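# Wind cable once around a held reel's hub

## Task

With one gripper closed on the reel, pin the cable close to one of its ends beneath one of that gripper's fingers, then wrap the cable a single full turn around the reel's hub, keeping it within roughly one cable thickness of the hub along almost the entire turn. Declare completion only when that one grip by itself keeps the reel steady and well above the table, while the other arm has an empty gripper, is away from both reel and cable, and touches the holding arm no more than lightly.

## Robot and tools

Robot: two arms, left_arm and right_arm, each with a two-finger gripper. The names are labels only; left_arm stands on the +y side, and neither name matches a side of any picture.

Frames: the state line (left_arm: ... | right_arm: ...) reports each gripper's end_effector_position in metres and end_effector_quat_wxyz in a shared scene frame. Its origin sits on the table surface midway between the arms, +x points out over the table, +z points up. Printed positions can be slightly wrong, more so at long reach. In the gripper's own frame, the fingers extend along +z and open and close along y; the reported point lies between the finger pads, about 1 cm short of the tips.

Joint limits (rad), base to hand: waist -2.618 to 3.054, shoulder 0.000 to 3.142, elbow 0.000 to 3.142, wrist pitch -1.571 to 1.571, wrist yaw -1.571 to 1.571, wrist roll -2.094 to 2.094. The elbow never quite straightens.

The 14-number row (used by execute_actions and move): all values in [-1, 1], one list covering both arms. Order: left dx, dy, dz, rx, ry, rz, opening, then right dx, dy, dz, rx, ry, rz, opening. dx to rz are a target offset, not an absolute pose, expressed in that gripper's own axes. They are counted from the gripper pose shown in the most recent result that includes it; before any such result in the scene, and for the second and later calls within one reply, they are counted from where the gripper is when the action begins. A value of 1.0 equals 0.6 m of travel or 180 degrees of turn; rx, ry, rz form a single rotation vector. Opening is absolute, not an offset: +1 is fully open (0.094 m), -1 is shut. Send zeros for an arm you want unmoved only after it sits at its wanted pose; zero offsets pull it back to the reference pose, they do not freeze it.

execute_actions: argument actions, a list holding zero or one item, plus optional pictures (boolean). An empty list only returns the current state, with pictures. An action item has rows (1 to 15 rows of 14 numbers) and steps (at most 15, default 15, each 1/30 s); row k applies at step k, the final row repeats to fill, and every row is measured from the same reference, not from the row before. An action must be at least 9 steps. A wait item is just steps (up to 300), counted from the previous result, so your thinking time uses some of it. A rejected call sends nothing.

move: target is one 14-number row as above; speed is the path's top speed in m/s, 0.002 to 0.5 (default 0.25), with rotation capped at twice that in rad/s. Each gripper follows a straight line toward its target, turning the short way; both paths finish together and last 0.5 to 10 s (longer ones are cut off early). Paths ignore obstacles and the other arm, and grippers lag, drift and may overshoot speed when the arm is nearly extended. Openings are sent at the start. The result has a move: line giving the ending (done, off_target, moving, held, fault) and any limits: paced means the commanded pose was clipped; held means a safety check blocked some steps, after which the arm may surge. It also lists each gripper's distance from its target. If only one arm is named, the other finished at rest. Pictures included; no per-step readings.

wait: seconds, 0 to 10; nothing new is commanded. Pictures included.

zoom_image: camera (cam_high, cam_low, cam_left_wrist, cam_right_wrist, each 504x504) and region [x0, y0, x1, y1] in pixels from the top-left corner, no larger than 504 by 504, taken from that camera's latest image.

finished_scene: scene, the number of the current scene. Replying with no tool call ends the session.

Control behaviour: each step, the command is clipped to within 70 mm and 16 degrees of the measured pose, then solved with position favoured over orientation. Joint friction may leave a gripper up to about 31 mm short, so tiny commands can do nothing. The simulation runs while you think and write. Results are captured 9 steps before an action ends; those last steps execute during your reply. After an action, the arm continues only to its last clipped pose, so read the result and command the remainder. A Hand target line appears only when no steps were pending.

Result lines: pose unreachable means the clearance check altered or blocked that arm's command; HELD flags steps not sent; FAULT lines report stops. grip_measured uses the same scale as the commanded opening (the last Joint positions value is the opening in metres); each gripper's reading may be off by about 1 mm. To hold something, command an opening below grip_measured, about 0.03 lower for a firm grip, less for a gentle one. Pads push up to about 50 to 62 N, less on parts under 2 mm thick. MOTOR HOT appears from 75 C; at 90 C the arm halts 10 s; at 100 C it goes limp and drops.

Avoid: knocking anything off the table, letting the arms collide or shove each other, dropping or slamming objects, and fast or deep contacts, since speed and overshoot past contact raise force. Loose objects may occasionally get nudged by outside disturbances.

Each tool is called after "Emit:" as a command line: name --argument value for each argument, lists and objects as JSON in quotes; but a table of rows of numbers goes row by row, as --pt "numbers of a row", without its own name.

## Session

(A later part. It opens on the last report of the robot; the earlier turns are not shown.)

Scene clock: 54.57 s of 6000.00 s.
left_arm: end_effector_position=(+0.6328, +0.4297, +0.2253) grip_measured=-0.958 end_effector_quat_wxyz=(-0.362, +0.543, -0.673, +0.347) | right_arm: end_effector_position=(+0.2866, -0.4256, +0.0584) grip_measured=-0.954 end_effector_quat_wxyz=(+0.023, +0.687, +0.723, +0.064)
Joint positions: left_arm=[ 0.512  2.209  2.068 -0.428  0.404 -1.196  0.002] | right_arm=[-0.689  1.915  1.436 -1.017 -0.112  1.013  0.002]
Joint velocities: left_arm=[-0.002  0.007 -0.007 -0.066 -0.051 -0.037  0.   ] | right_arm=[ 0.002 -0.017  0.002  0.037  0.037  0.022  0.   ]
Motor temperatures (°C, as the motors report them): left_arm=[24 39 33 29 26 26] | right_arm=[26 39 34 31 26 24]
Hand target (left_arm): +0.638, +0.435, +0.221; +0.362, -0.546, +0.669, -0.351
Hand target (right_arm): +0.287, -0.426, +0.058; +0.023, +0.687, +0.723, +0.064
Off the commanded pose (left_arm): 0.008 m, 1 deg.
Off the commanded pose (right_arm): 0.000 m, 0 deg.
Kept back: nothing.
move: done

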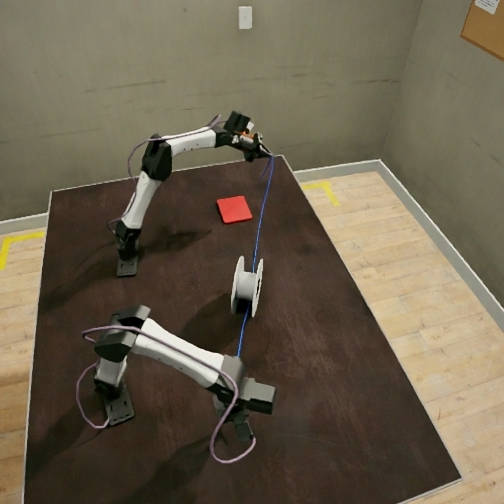

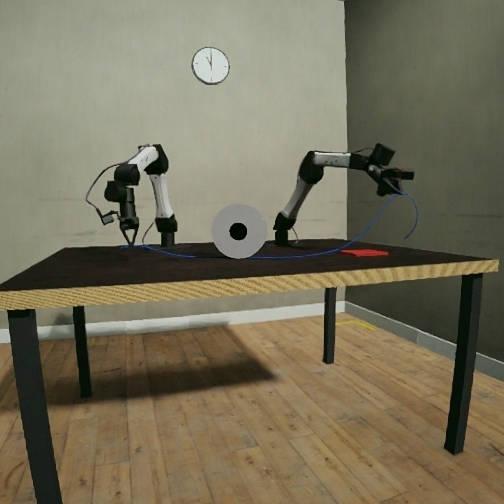

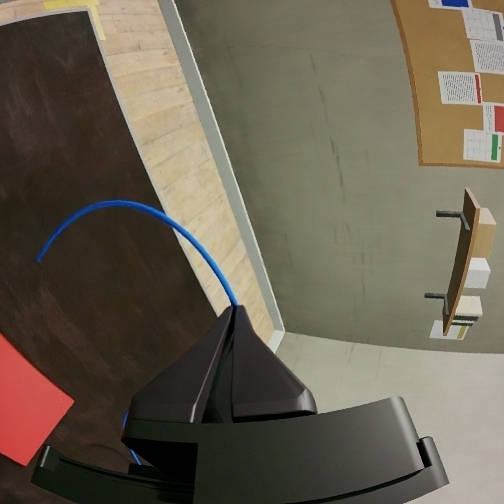

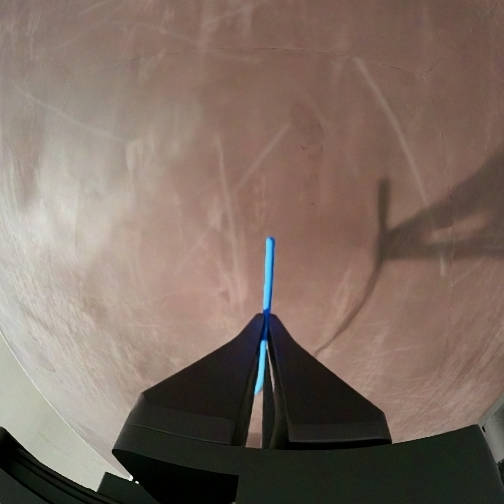

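Emit:
move --target '[0.23,-0.427,-0.433,0.22,0,0,-0.97,0.21,0,-0.17,0,0,0,-0.965]' --speed 0.12

Scene clock: 59.33 s of 6000.00 s.
left_arm: end_effector_position=(+0.5153, +0.2689, +0.5425) grip_measured=-0.958 end_effector_quat_wxyz=(+0.518, -0.390, +0.528, -0.548) | right_arm: end_effector_position=(+0.2672, -0.3064, +0.1554) grip_measured=-0.954 end_effector_quat_wxyz=(+0.006, +0.688, +0.723, +0.061)
Joint positions: left_arm=[ 0.254  1.617  1.923 -0.161  0.299 -1.492  0.002] | right_arm=[-0.375  1.678  1.532 -1.349 -0.096  1.328  0.002]
Joint velocities: left_arm=[-0.022 -0.012  0.002 -0.037 -0.007 -0.022  0.   ] | right_arm=[-0.017  0.007 -0.012  0.007 -0.007  0.022 -0.001]
Motor temperatures (°C, as the motors report them): left_arm=[24 41 34 30 26 26] | right_arm=[26 40 35 31 26 24]
Hand target (left_arm): +0.509, +0.267, +0.556; +0.524, -0.386, +0.519, -0.555
Hand target (right_arm): +0.269, -0.305, +0.167; +0.021, +0.687, +0.723, +0.066
Off the commanded pose (left_arm): 0.018 m, 2 deg.
Off the commanded pose (right_arm): 0.011 m, 2 deg.
Kept back: nothing.
move: off_target (left_arm, right_arm)

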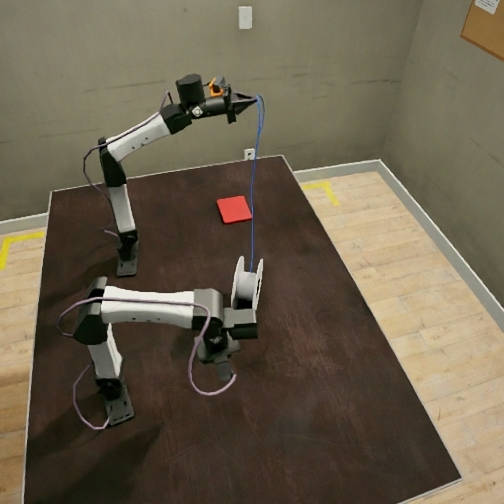

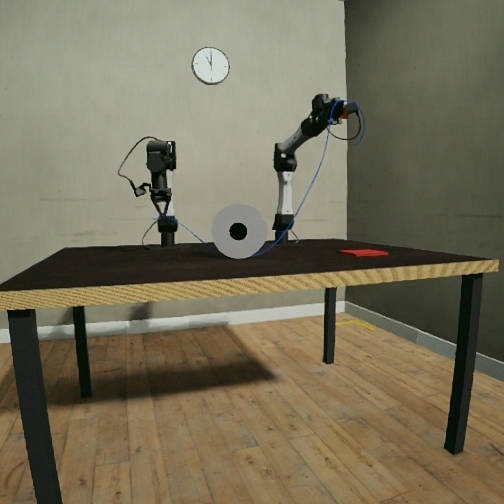

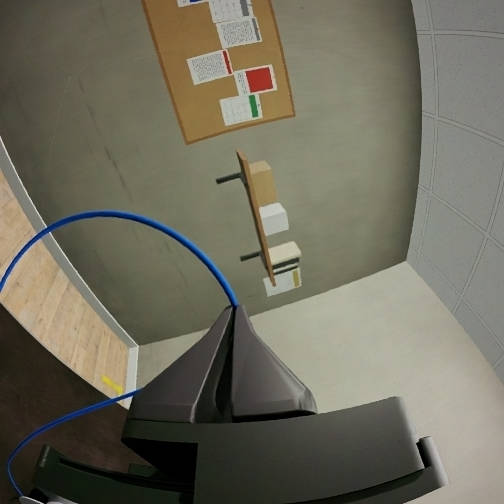

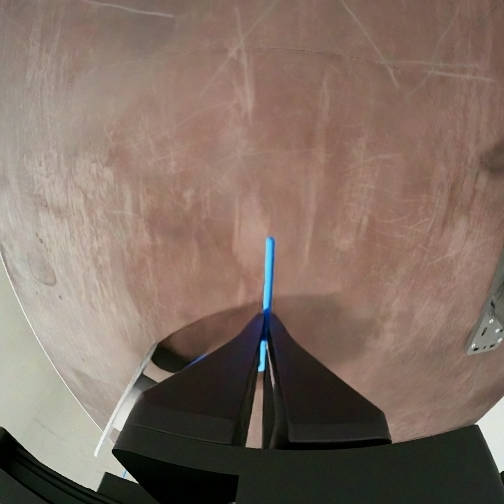

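Emit:
move --target '[0.163,-0.27,-0.01,0,0,0.35,-0.97,0.215,0.13,-0.17,-0.15,0,0,-0.965]' --speed 0.1

Scene clock: 67.63 s of 6000.00 s.
left_arm: end_effector_position=(+0.4651, +0.1579, +0.6855) grip_measured=-0.958 end_effector_quat_wxyz=(+0.805, -0.045, +0.548, -0.221) | right_arm: end_effector_position=(+0.3264, -0.1862, +0.2592) grip_measured=-0.954 end_effector_quat_wxyz=(+0.152, +0.673, +0.693, +0.209)
Joint positions: left_arm=[-0.12   1.939  2.833 -0.488 -0.056 -0.325  0.002] | right_arm=[ 0.025  1.59   1.735 -1.195  0.015  1.739  0.002]
Joint velocities: left_arm=[-0.012  0.002 -0.027 -0.022 -0.022  0.037  0.   ] | right_arm=[-0.002  0.007 -0.002  0.051 -0.022  0.007 -0.   ]
Motor temperatures (°C, as the motors report them): left_arm=[24 39 34 31 26 26] | right_arm=[26 39 36 31 26 24]
Hand target (left_arm): +0.468, +0.155, +0.687; +0.810, -0.043, +0.542, -0.219
Hand target (right_arm): +0.330, -0.183, +0.274; +0.166, +0.668, +0.688, +0.228
Off the commanded pose (left_arm): 0.005 m, 15 deg.
Off the commanded pose (right_arm): 0.015 m, 3 deg.
elbow stopped short (left arm): the move would have taken joint 3 (elbow) straighter than the controller allows; a more bent joint 3 avoids this.
Kept back: nothing.
move: off_target (left_arm, right_arm)

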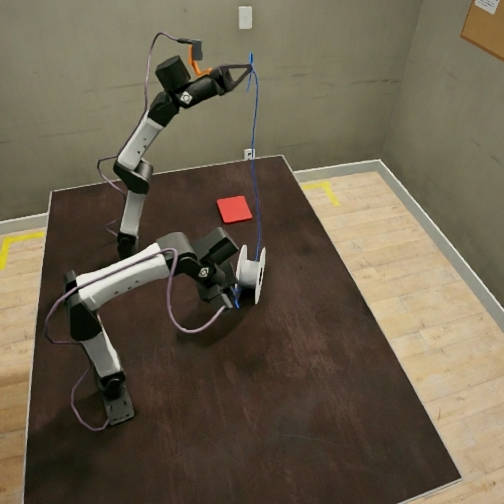

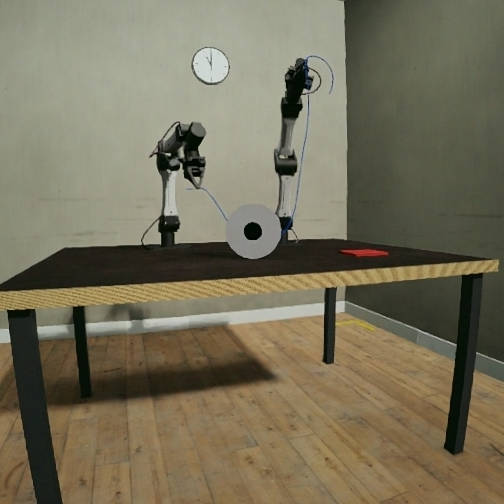

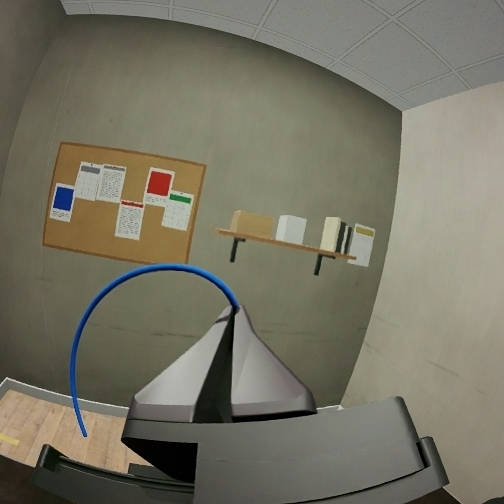

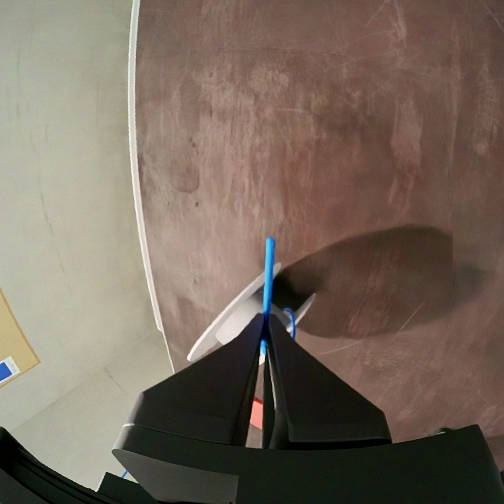

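Emit:
move --target '[0.013,-0.125,-0.01,0,-0.1,0,-0.97,0.31,0.12,-0.01,0,0,-0.25,-0.965]' --speed 0.12

Scene clock: 72.33 s of 6000.00 s.
left_arm: end_effector_position=(+0.4248, +0.0965, +0.7147) grip_measured=-0.958 end_effector_quat_wxyz=(+0.886, -0.079, +0.401, -0.219) | right_arm: end_effector_position=(+0.3762, -0.0072, +0.3092) grip_measured=-0.954 end_effector_quat_wxyz=(+0.253, +0.351, +0.882, +0.188)
Joint positions: left_arm=[-0.4    1.79   2.324  0.254 -0.353 -0.102  0.002] | right_arm=[ 0.432  2.248  2.851 -1.562  0.207  1.301  0.002]
Joint velocities: left_arm=[ 0.002 -0.007  0.007 -0.051  0.007 -0.007 -0.001] | right_arm=[-0.007 -0.012  0.012  0.007 -0.037 -0.037  0.001]
Motor temperatures (°C, as the motors report them): left_arm=[24 39 34 31 26 26] | right_arm=[26 39 36 31 26 24]
Hand target (left_arm): +0.439, +0.087, +0.700; +0.882, -0.075, +0.415, -0.211
Hand target (right_arm): +0.378, -0.002, +0.311; +0.261, +0.344, +0.881, +0.192
Off the commanded pose (left_arm): 0.022 m, 2 deg.
Off the commanded pose (right_arm): 0.008 m, 7 deg.
elbow stopped short (right arm): the move would have taken joint 3 (elbow) straighter than the controller allows; a more bent joint 3 avoids this.
Kept back: nothing.
move: off_target (left_arm, right_arm)

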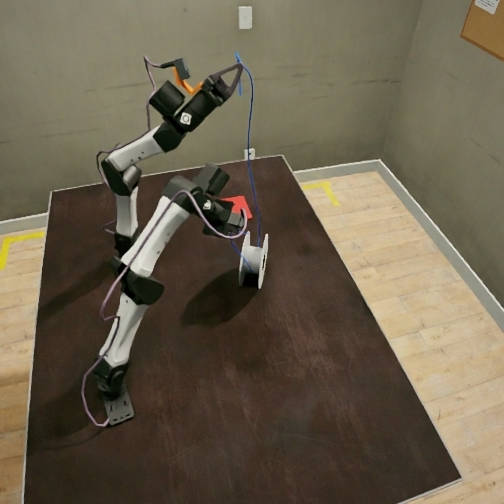

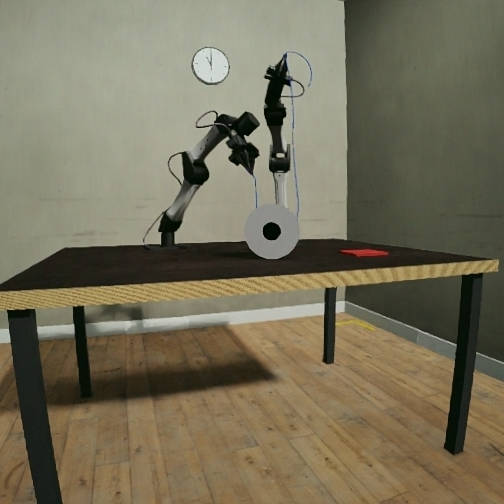

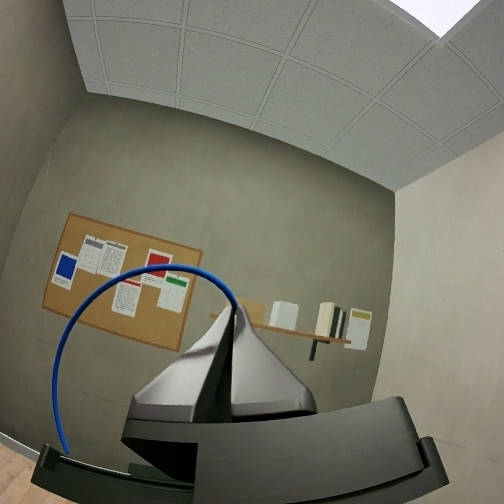

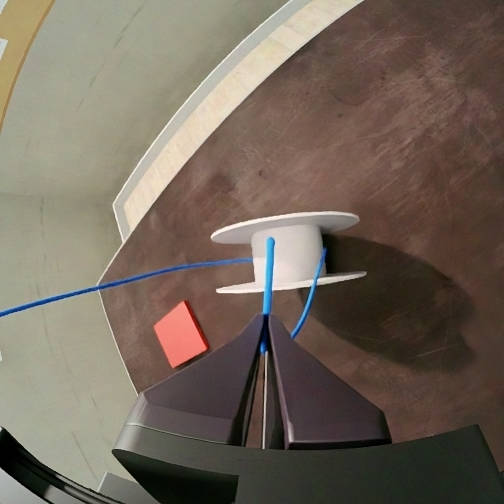

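Emit:
move --target '[0.03,-0.07,0.01,0,0,0,-0.97,0.18,-0.03,0.03,-0.1,0,-0.3,-0.965]' --speed 0.12

Scene clock: 77.63 s of 6000.00 s.
left_arm: end_effector_position=(+0.4188, +0.0579, +0.7259) grip_measured=-0.958 end_effector_quat_wxyz=(+0.890, -0.082, +0.390, -0.224) | right_arm: end_effector_position=(+0.3174, +0.0595, +0.2539) grip_measured=-0.954 end_effector_quat_wxyz=(+0.361, -0.118, +0.908, +0.178)
Joint positions: left_arm=[-0.51   1.96   2.606  0.201 -0.424 -0.018  0.002] | right_arm=[ 0.588  1.714  1.656 -0.691  0.131  0.451  0.002]
Joint velocities: left_arm=[-0.017  0.007  0.012  0.007 -0.037 -0.007 -0.001] | right_arm=[ 0.007 -0.007 -0.012  0.007 -0.037  0.007 -0.   ]
Motor temperatures (°C, as the motors report them): left_arm=[24 39 34 31 26 26] | right_arm=[26 40 36 32 26 24]
Hand target (left_arm): +0.425, +0.050, +0.720; +0.887, -0.078, +0.400, -0.219
Hand target (right_arm): +0.311, +0.062, +0.254; +0.361, -0.128, +0.905, +0.183
Off the commanded pose (left_arm): 0.012 m, 2 deg.
Off the commanded pose (right_arm): 0.008 m, 1 deg.
Kept back: nothing.
move: off_target (left_arm)

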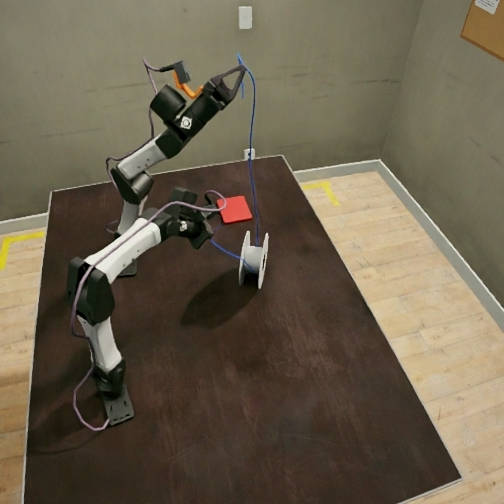

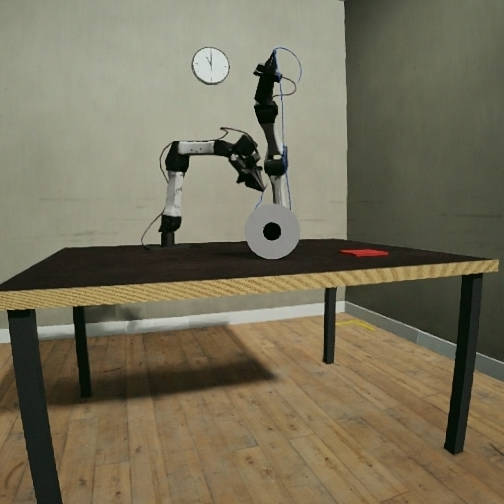

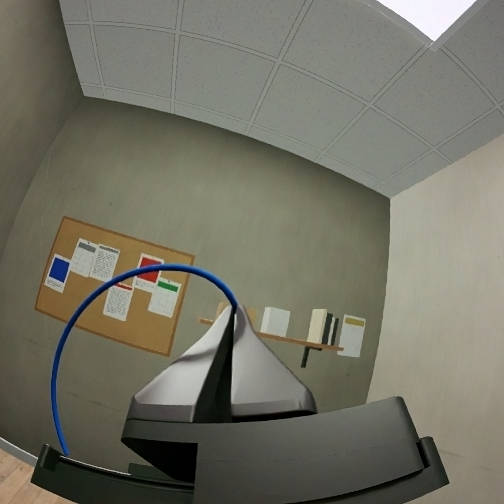

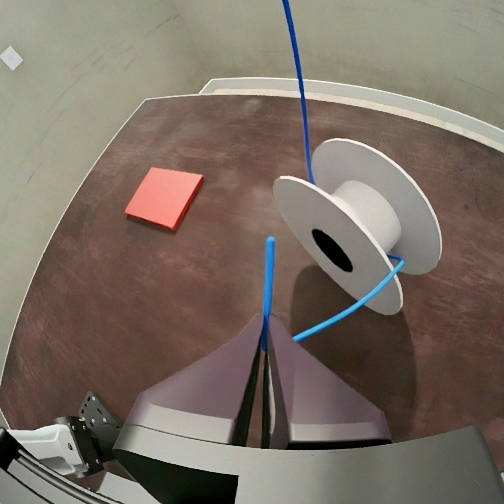

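Emit:
move --target '[0.143,-0.16,-0.08,0.12,0,0,-0.97,0,0,0,0,0,0,-0.965]' --speed 0.12

Scene clock: 79.83 s of 6000.00 s.
left_arm: end_effector_position=(+0.4100, -0.0258, +0.6875) grip_measured=-0.958 end_effector_quat_wxyz=(+0.890, +0.029, +0.363, -0.274) | right_arm: end_effector_position=(+0.3175, +0.0598, +0.2542) grip_measured=-0.954 end_effector_quat_wxyz=(+0.362, -0.118, +0.907, +0.179)
Joint positions: left_arm=[-0.597  1.909  2.27   0.496 -0.233  0.041  0.002] | right_arm=[ 0.588  1.714  1.656 -0.69   0.131  0.449  0.002]
Joint velocities: left_arm=[-0.007 -0.022 -0.002  0.081  0.022 -0.007  0.001] | right_arm=[-0.022 -0.017  0.002  0.007  0.081  0.037 -0.001]
Motor temperatures (°C, as the motors report them): left_arm=[24 39 34 31 26 26] | right_arm=[26 40 36 32 26 24]
Hand target (left_arm): +0.411, -0.025, +0.688; +0.890, +0.028, +0.363, -0.273
Hand target (right_arm): +0.317, +0.060, +0.254; +0.361, -0.118, +0.908, +0.178
Off the commanded pose (left_arm): 0.045 m, 7 deg.
Off the commanded pose (right_arm): 0.000 m, 0 deg.
Kept back: nothing.
move: held (left_arm); limits=held; held on 18 of 55 steps (left_arm), including the last (left_arm)
pose unreachable (left arm): on one or more control steps of this call this arm could not follow its commanded pose, so it was not sent that pose on those steps. On the call's last step it was still not sent that pose. It may still have moved: this result reports where it is.
cause: the commanded pose would bring a part of the arm too close to another arm (this arm's forearm (the part past joint 3) and the other arm's wrist (the part past joint 4)).

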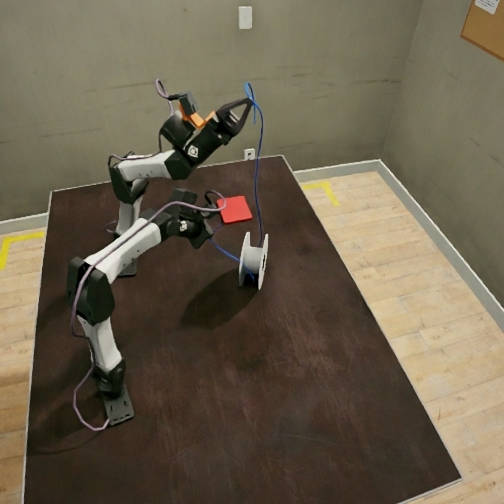

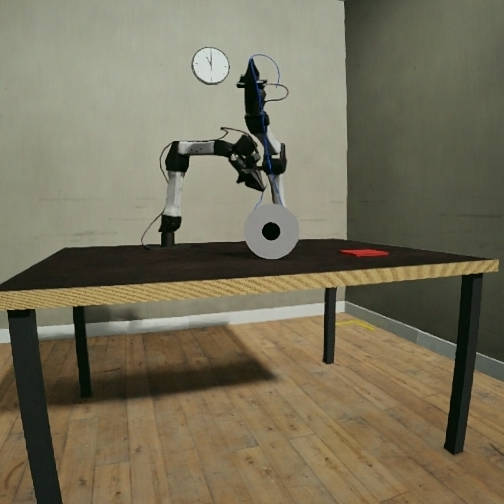

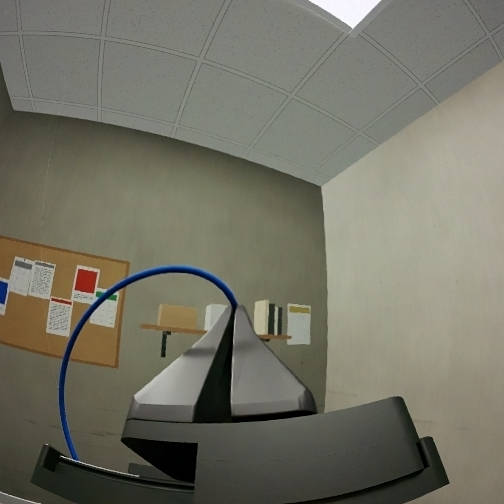

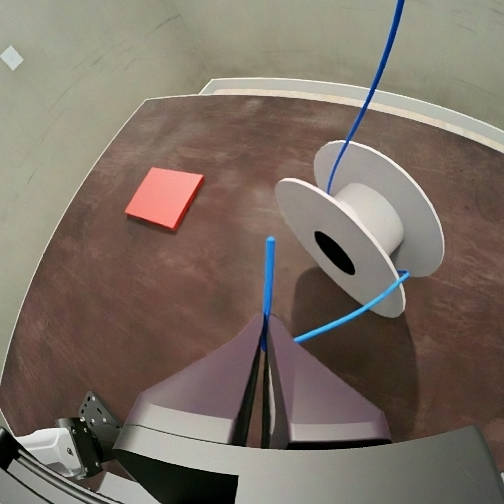

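Emit:
move --target '[0.1,-0.03,-0.06,0,0.22,0,-0.97,0.045,-0.015,0.045,0,-0.22,0,-0.965]' --speed 0.12

Scene clock: 83.70 s of 6000.00 s.
left_arm: end_effector_position=(+0.4110, -0.0509, +0.6312) grip_measured=-0.958 end_effector_quat_wxyz=(+0.746, +0.109, +0.607, -0.252) | right_arm: end_effector_position=(+0.3216, +0.0595, +0.2298) grip_measured=-0.954 end_effector_quat_wxyz=(+0.654, -0.041, +0.725, +0.213)
Joint positions: left_arm=[-0.643  2.014  2.833 -0.569 -0.26  -0.083  0.002] | right_arm=[0.71  1.659 0.865 0.731 0.515 0.291 0.002]
Joint velocities: left_arm=[ 0.017 -0.012 -0.012 -0.037  0.066  0.037  0.   ] | right_arm=[-0.007 -0.017 -0.007 -0.037 -0.11   0.007 -0.001]
Motor temperatures (°C, as the motors report them): left_arm=[24 39 34 31 26 26] | right_arm=[26 40 36 33 26 24]
Hand target (left_arm): +0.413, -0.060, +0.623; +0.737, +0.115, +0.615, -0.256
Hand target (right_arm): +0.318, +0.061, +0.215; +0.648, -0.050, +0.732, +0.205
Off the commanded pose (left_arm): 0.012 m, 6 deg.
Off the commanded pose (right_arm): 0.015 m, 2 deg.
elbow stopped short (left arm): the move would have taken joint 3 (elbow) straighter than the controller allows; a more bent joint 3 avoids this.
Kept back: nothing.
move: off_target (left_arm, right_arm)

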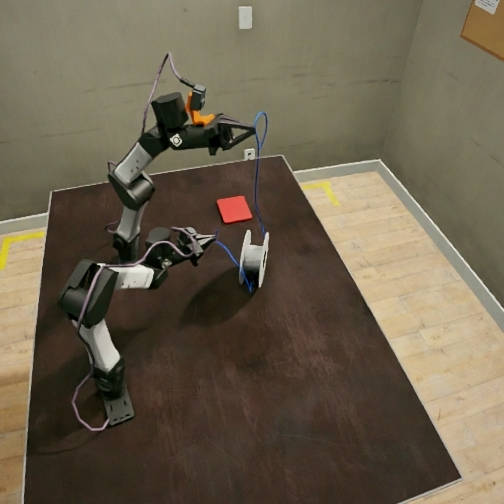

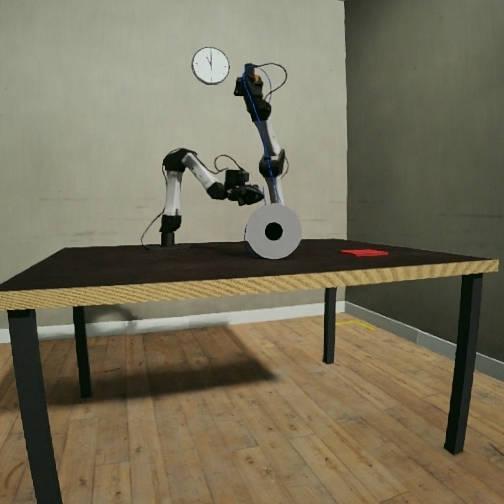

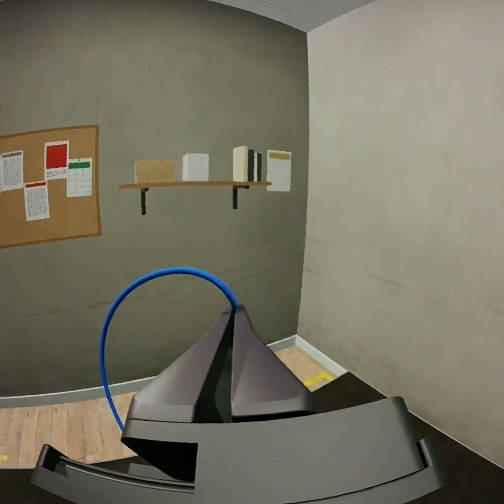

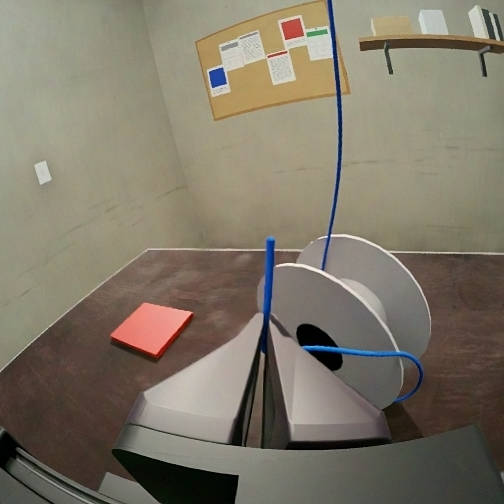

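Emit:
move --target '[0.22,-0.24,-0.01,0.2,0,0,-0.97,-0.01,0.115,0.06,0,0,0,-0.965]' --speed 0.12

Scene clock: 87.23 s of 6000.00 s.
left_arm: end_effector_position=(+0.3472, -0.1895, +0.5438) grip_measured=-0.958 end_effector_quat_wxyz=(+0.685, +0.324, +0.492, -0.429) | right_arm: end_effector_position=(+0.3329, +0.1263, +0.2492) grip_measured=-0.954 end_effector_quat_wxyz=(+0.653, -0.043, +0.726, +0.210)
Joint positions: left_arm=[-0.747  1.83   1.994  0.159  0.253 -0.06   0.002] | right_arm=[0.796 1.834 1.169 0.595 0.602 0.292 0.002]
Joint velocities: left_arm=[-0.012  0.007 -0.002 -0.066  0.022 -0.037  0.   ] | right_arm=[-0.007 -0.007 -0.012  0.022  0.007  0.007  0.   ]
Motor temperatures (°C, as the motors report them): left_arm=[24 39 34 31 26 26] | right_arm=[26 39 37 33 26 24]
Hand target (left_arm): +0.351, -0.202, +0.522; +0.674, +0.336, +0.501, -0.426
Hand target (right_arm): +0.332, +0.133, +0.251; +0.653, -0.041, +0.725, +0.214
Off the commanded pose (left_arm): 0.024 m, 2 deg.
Off the commanded pose (right_arm): 0.008 m, 0 deg.
Kept back: nothing.
move: off_target (left_arm)

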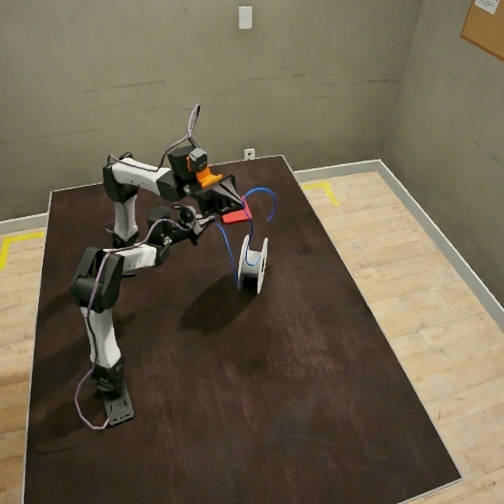

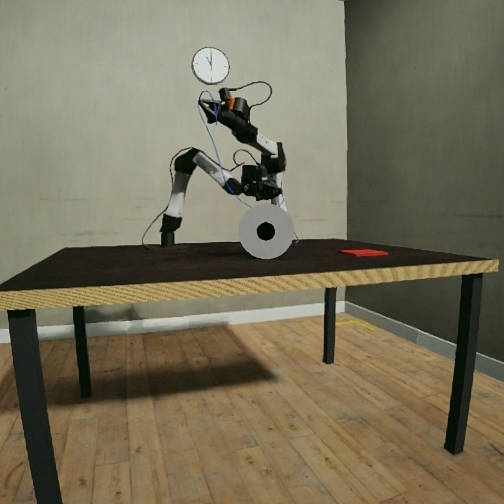

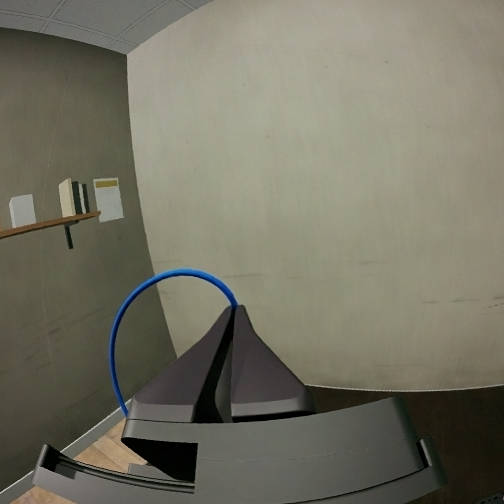

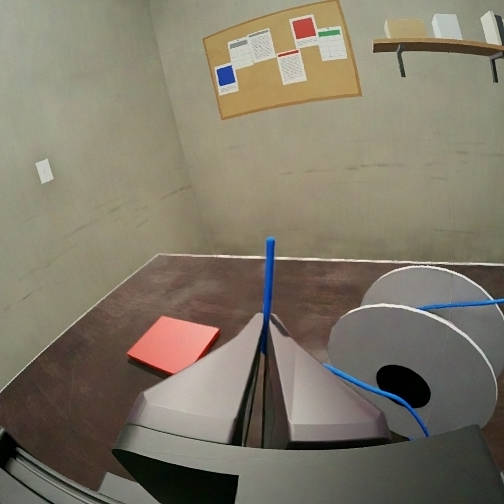

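Emit:
move --target '[0.1,-0.12,0.12,0,0,0,-0.97,0.067,-0.437,-0.153,0.12,0,0,-0.965]' --speed 0.12

Scene clock: 90.93 s of 6000.00 s.
left_arm: end_effector_position=(+0.3179, -0.2912, +0.5144) grip_measured=-0.958 end_effector_quat_wxyz=(+0.687, +0.320, +0.487, -0.433) | right_arm: end_effector_position=(+0.3336, -0.1310, +0.1494) grip_measured=-0.954 end_effector_quat_wxyz=(+0.648, +0.079, +0.754, +0.069)
Joint positions: left_arm=[-0.939  2.107  2.254  0.179  0.072 -0.005  0.002] | right_arm=[0.37  1.524 0.437 0.91  0.54  0.303 0.002]
Joint velocities: left_arm=[-0.002 -0.012  0.002 -0.11   0.022  0.007 -0.   ] | right_arm=[-0.002  0.002 -0.027 -0.022  0.022  0.022  0.   ]
Motor temperatures (°C, as the motors report them): left_arm=[24 39 34 32 26 26] | right_arm=[26 39 37 34 26 24]
Hand target (left_arm): +0.319, -0.299, +0.507; +0.686, +0.325, +0.491, -0.428
Hand target (right_arm): +0.330, -0.136, +0.150; +0.650, +0.079, +0.753, +0.068
Off the commanded pose (left_arm): 0.010 m, 1 deg.
Off the commanded pose (right_arm): 0.007 m, 0 deg.
Kept back: nothing.
move: done

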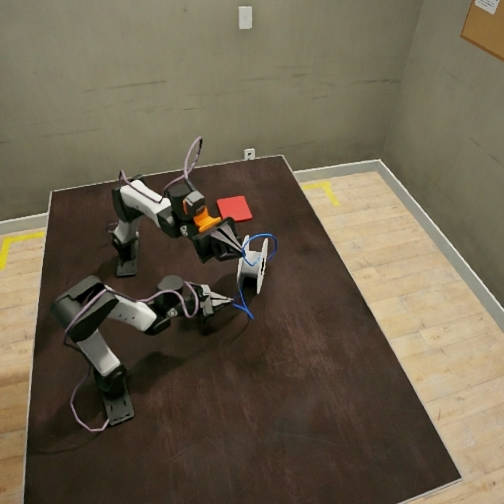

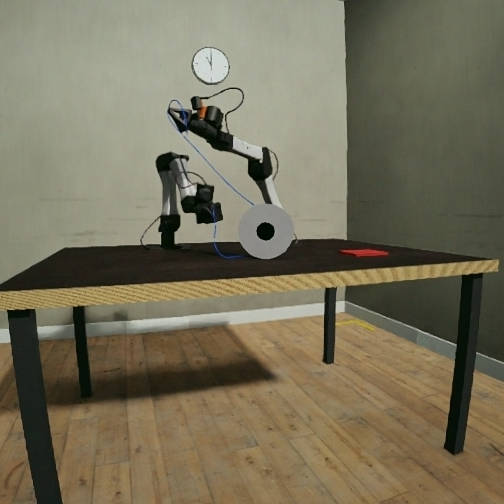

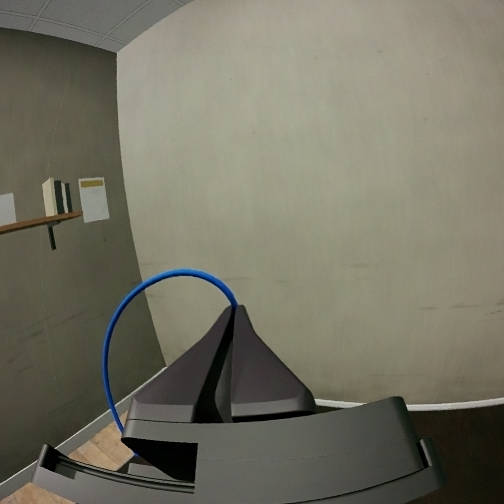

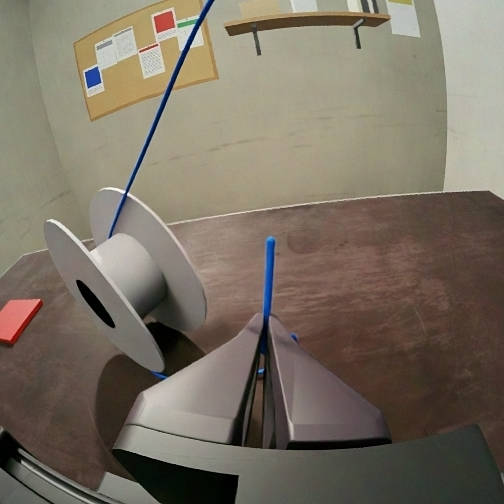

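Emit:
move --target '[0,0,0,0,0,0,-0.97,0.02,-0.125,0.14,0,0,0,-0.965]' --speed 0.1

Emit:
zoom_image --camera "cam_high" --region '[180,210,320,350]'

Scene clock: 93.07 s of 6000.00 s.
left_arm: end_effector_position=(+0.3179, -0.2912, +0.5144) grip_measured=-0.958 end_effector_quat_wxyz=(+0.688, +0.320, +0.487, -0.433) | right_arm: end_effector_position=(+0.4044, -0.2019, +0.1031) grip_measured=-0.954 end_effector_quat_wxyz=(+0.641, +0.080, +0.761, +0.066)
Joint positions: left_arm=[-0.939  2.107  2.254  0.179  0.072 -0.004  0.002] | right_arm=[0.026 1.859 0.548 1.137 0.202 0.243 0.002]
Joint velocities: left_arm=[-0.002  0.017  0.007  0.051 -0.022  0.037  0.   ] | right_arm=[-0.002  0.007 -0.002  0.037 -0.037 -0.022 -0.   ]
Motor temperatures (°C, as the motors report them): left_arm=[24 40 34 32 26 26] | right_arm=[26 39 37 34 26 24]
Hand target (left_arm): +0.318, -0.291, +0.514; +0.687, +0.320, +0.487, -0.433
Hand target (right_arm): +0.412, -0.203, +0.108; +0.649, +0.078, +0.754, +0.067
Off the commanded pose (left_arm): 0.000 m, 0 deg.
Off the commanded pose (right_arm): 0.010 m, 1 deg.
Kept back: nothing.
move: done

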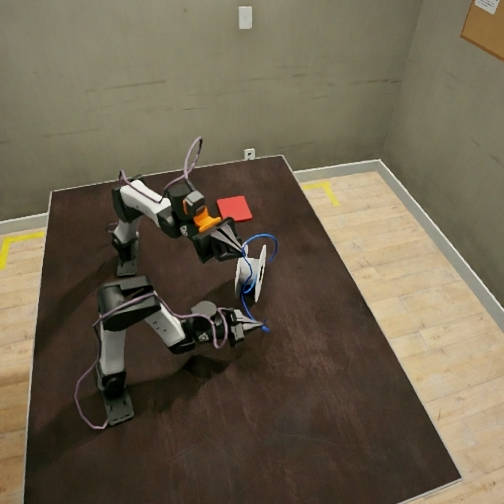

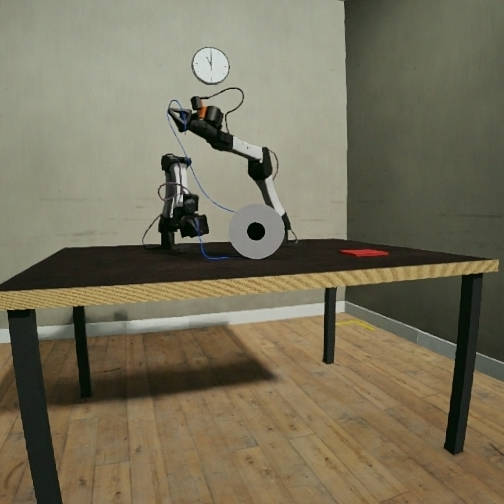

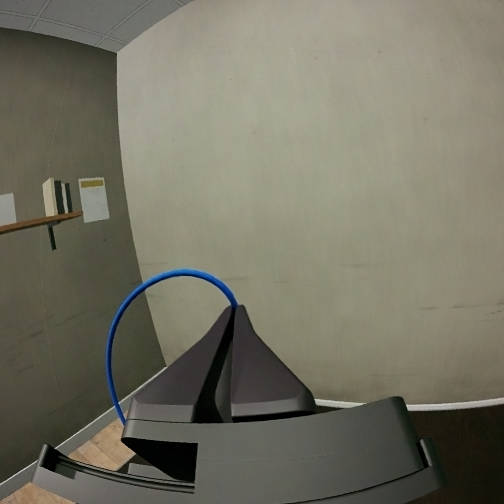

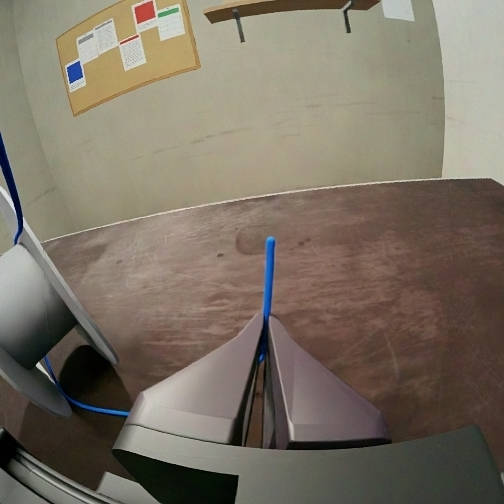

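Region (180, 210, 320, 350) of cam_high's 504x504 image, scaled by 3.600, with more detail than that image has.

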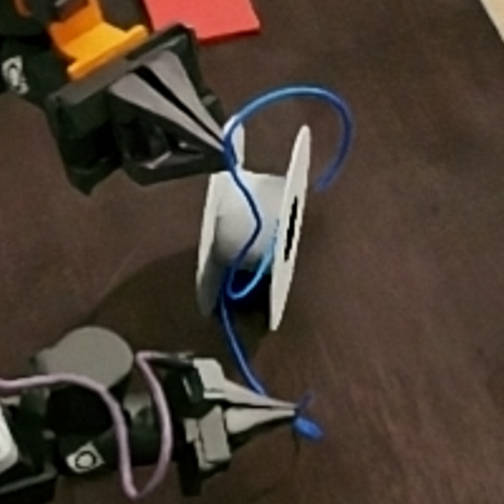

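Emit:
move --target '[0.013,0.09,0.05,0,0,0,-0.97,-0.03,0.055,-0.15,0,0,0,-0.965]' --speed 0.1

Scene clock: 95.27 s of 6000.00 s.
left_arm: end_effector_position=(+0.3743, -0.2886, +0.5305) grip_measured=-0.958 end_effector_quat_wxyz=(+0.705, +0.307, +0.469, -0.435) | right_arm: end_effector_position=(+0.3272, -0.1727, +0.1494) grip_measured=-0.954 end_effector_quat_wxyz=(+0.645, +0.080, +0.757, +0.068)
Joint positions: left_arm=[-0.84   2.427  2.835 -0.023  0.153 -0.034  0.002] | right_arm=[0.227 1.415 0.35  0.892 0.4   0.278 0.002]
Joint velocities: left_arm=[-0.012  0.002  0.002 -0.007  0.037  0.066 -0.001] | right_arm=[ 0.002  0.002  0.002 -0.037  0.022  0.007 -0.001]
Motor temperatures (°C, as the motors report them): left_arm=[24 40 35 32 26 26] | right_arm=[26 39 36 35 26 24]
Hand target (left_arm): +0.379, -0.295, +0.517; +0.694, +0.312, +0.481, -0.435
Hand target (right_arm): +0.320, -0.173, +0.144; +0.640, +0.080, +0.761, +0.068
Off the commanded pose (left_arm): 0.016 m, 3 deg.
Off the commanded pose (right_arm): 0.010 m, 1 deg.
elbow stopped short (left arm): the move would have taken joint 3 (elbow) straighter than the controller allows; a more bent joint 3 avoids this.
Kept back: nothing.
move: off_target (left_arm)

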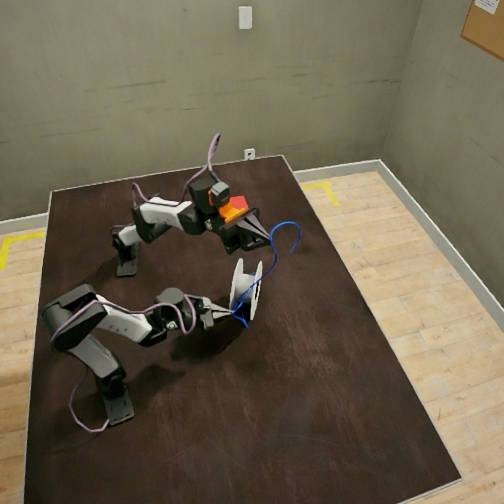

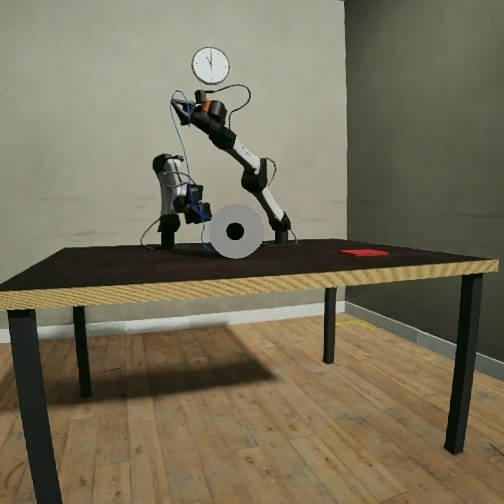

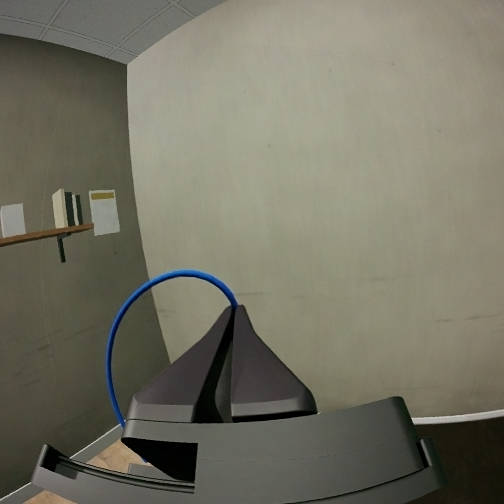

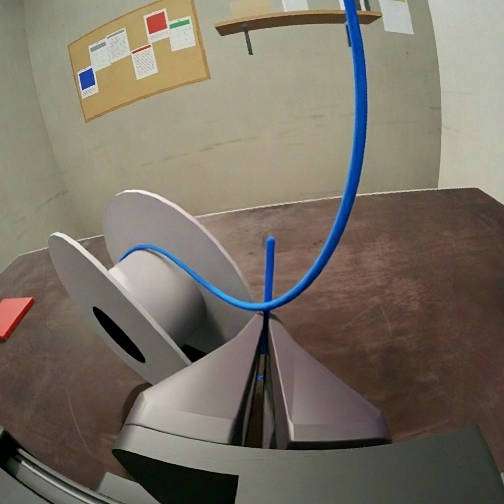

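Emit:
move --target '[0,0,0,0,0,0,-0.97,0.05,0,-0.09,0,0.28,0,-0.965]' --speed 0.15

Scene clock: 99.03 s of 6000.00 s.
left_arm: end_effector_position=(+0.3743, -0.2887, +0.5304) grip_measured=-0.958 end_effector_quat_wxyz=(+0.704, +0.307, +0.469, -0.435) | right_arm: end_effector_position=(+0.2643, -0.1656, +0.1254) grip_measured=-0.954 end_effector_quat_wxyz=(+0.263, +0.041, +0.959, +0.098)
Joint positions: left_arm=[-0.84   2.427  2.835 -0.024  0.153 -0.035  0.002] | right_arm=[ 0.11   1.277  0.903 -0.627 -0.014  0.376  0.002]
Joint velocities: left_arm=[ 0.002 -0.007  0.017 -0.037  0.007 -0.007 -0.   ] | right_arm=[-0.007  0.002  0.002 -0.037  0.051 -0.037 -0.001]
Motor temperatures (°C, as the motors report them): left_arm=[24 42 35 32 26 26] | right_arm=[26 38 37 35 26 24]
Hand target (left_arm): +0.374, -0.289, +0.531; +0.705, +0.307, +0.469, -0.435
Hand target (right_arm): +0.269, -0.166, +0.129; +0.263, +0.041, +0.959, +0.099
Off the commanded pose (left_arm): 0.000 m, 0 deg.
Off the commanded pose (right_arm): 0.006 m, 0 deg.
Kept back: nothing.
move: done

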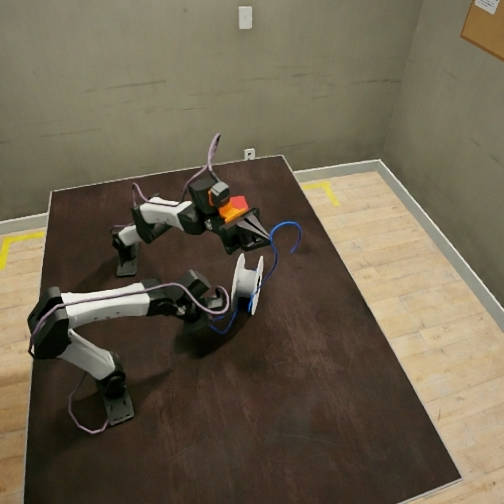

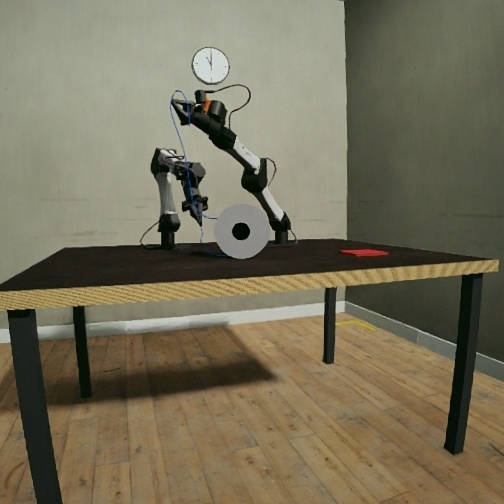

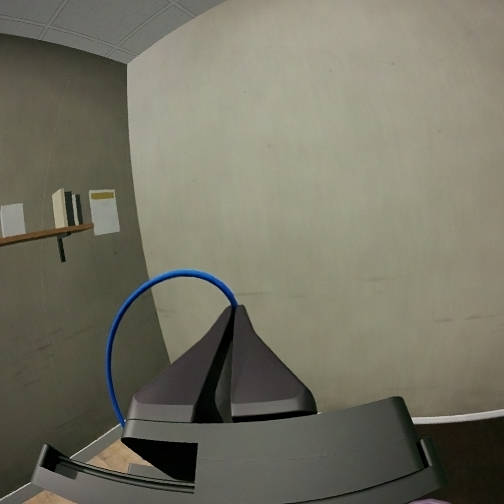

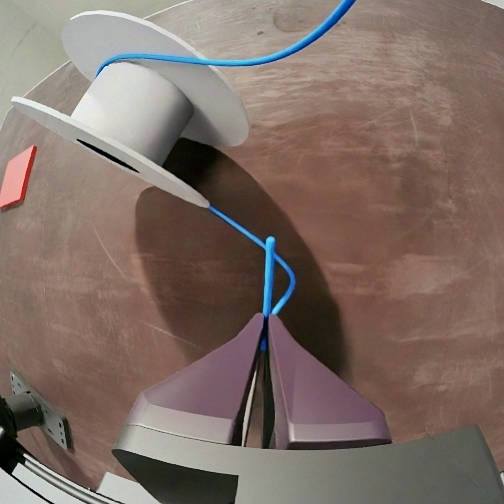

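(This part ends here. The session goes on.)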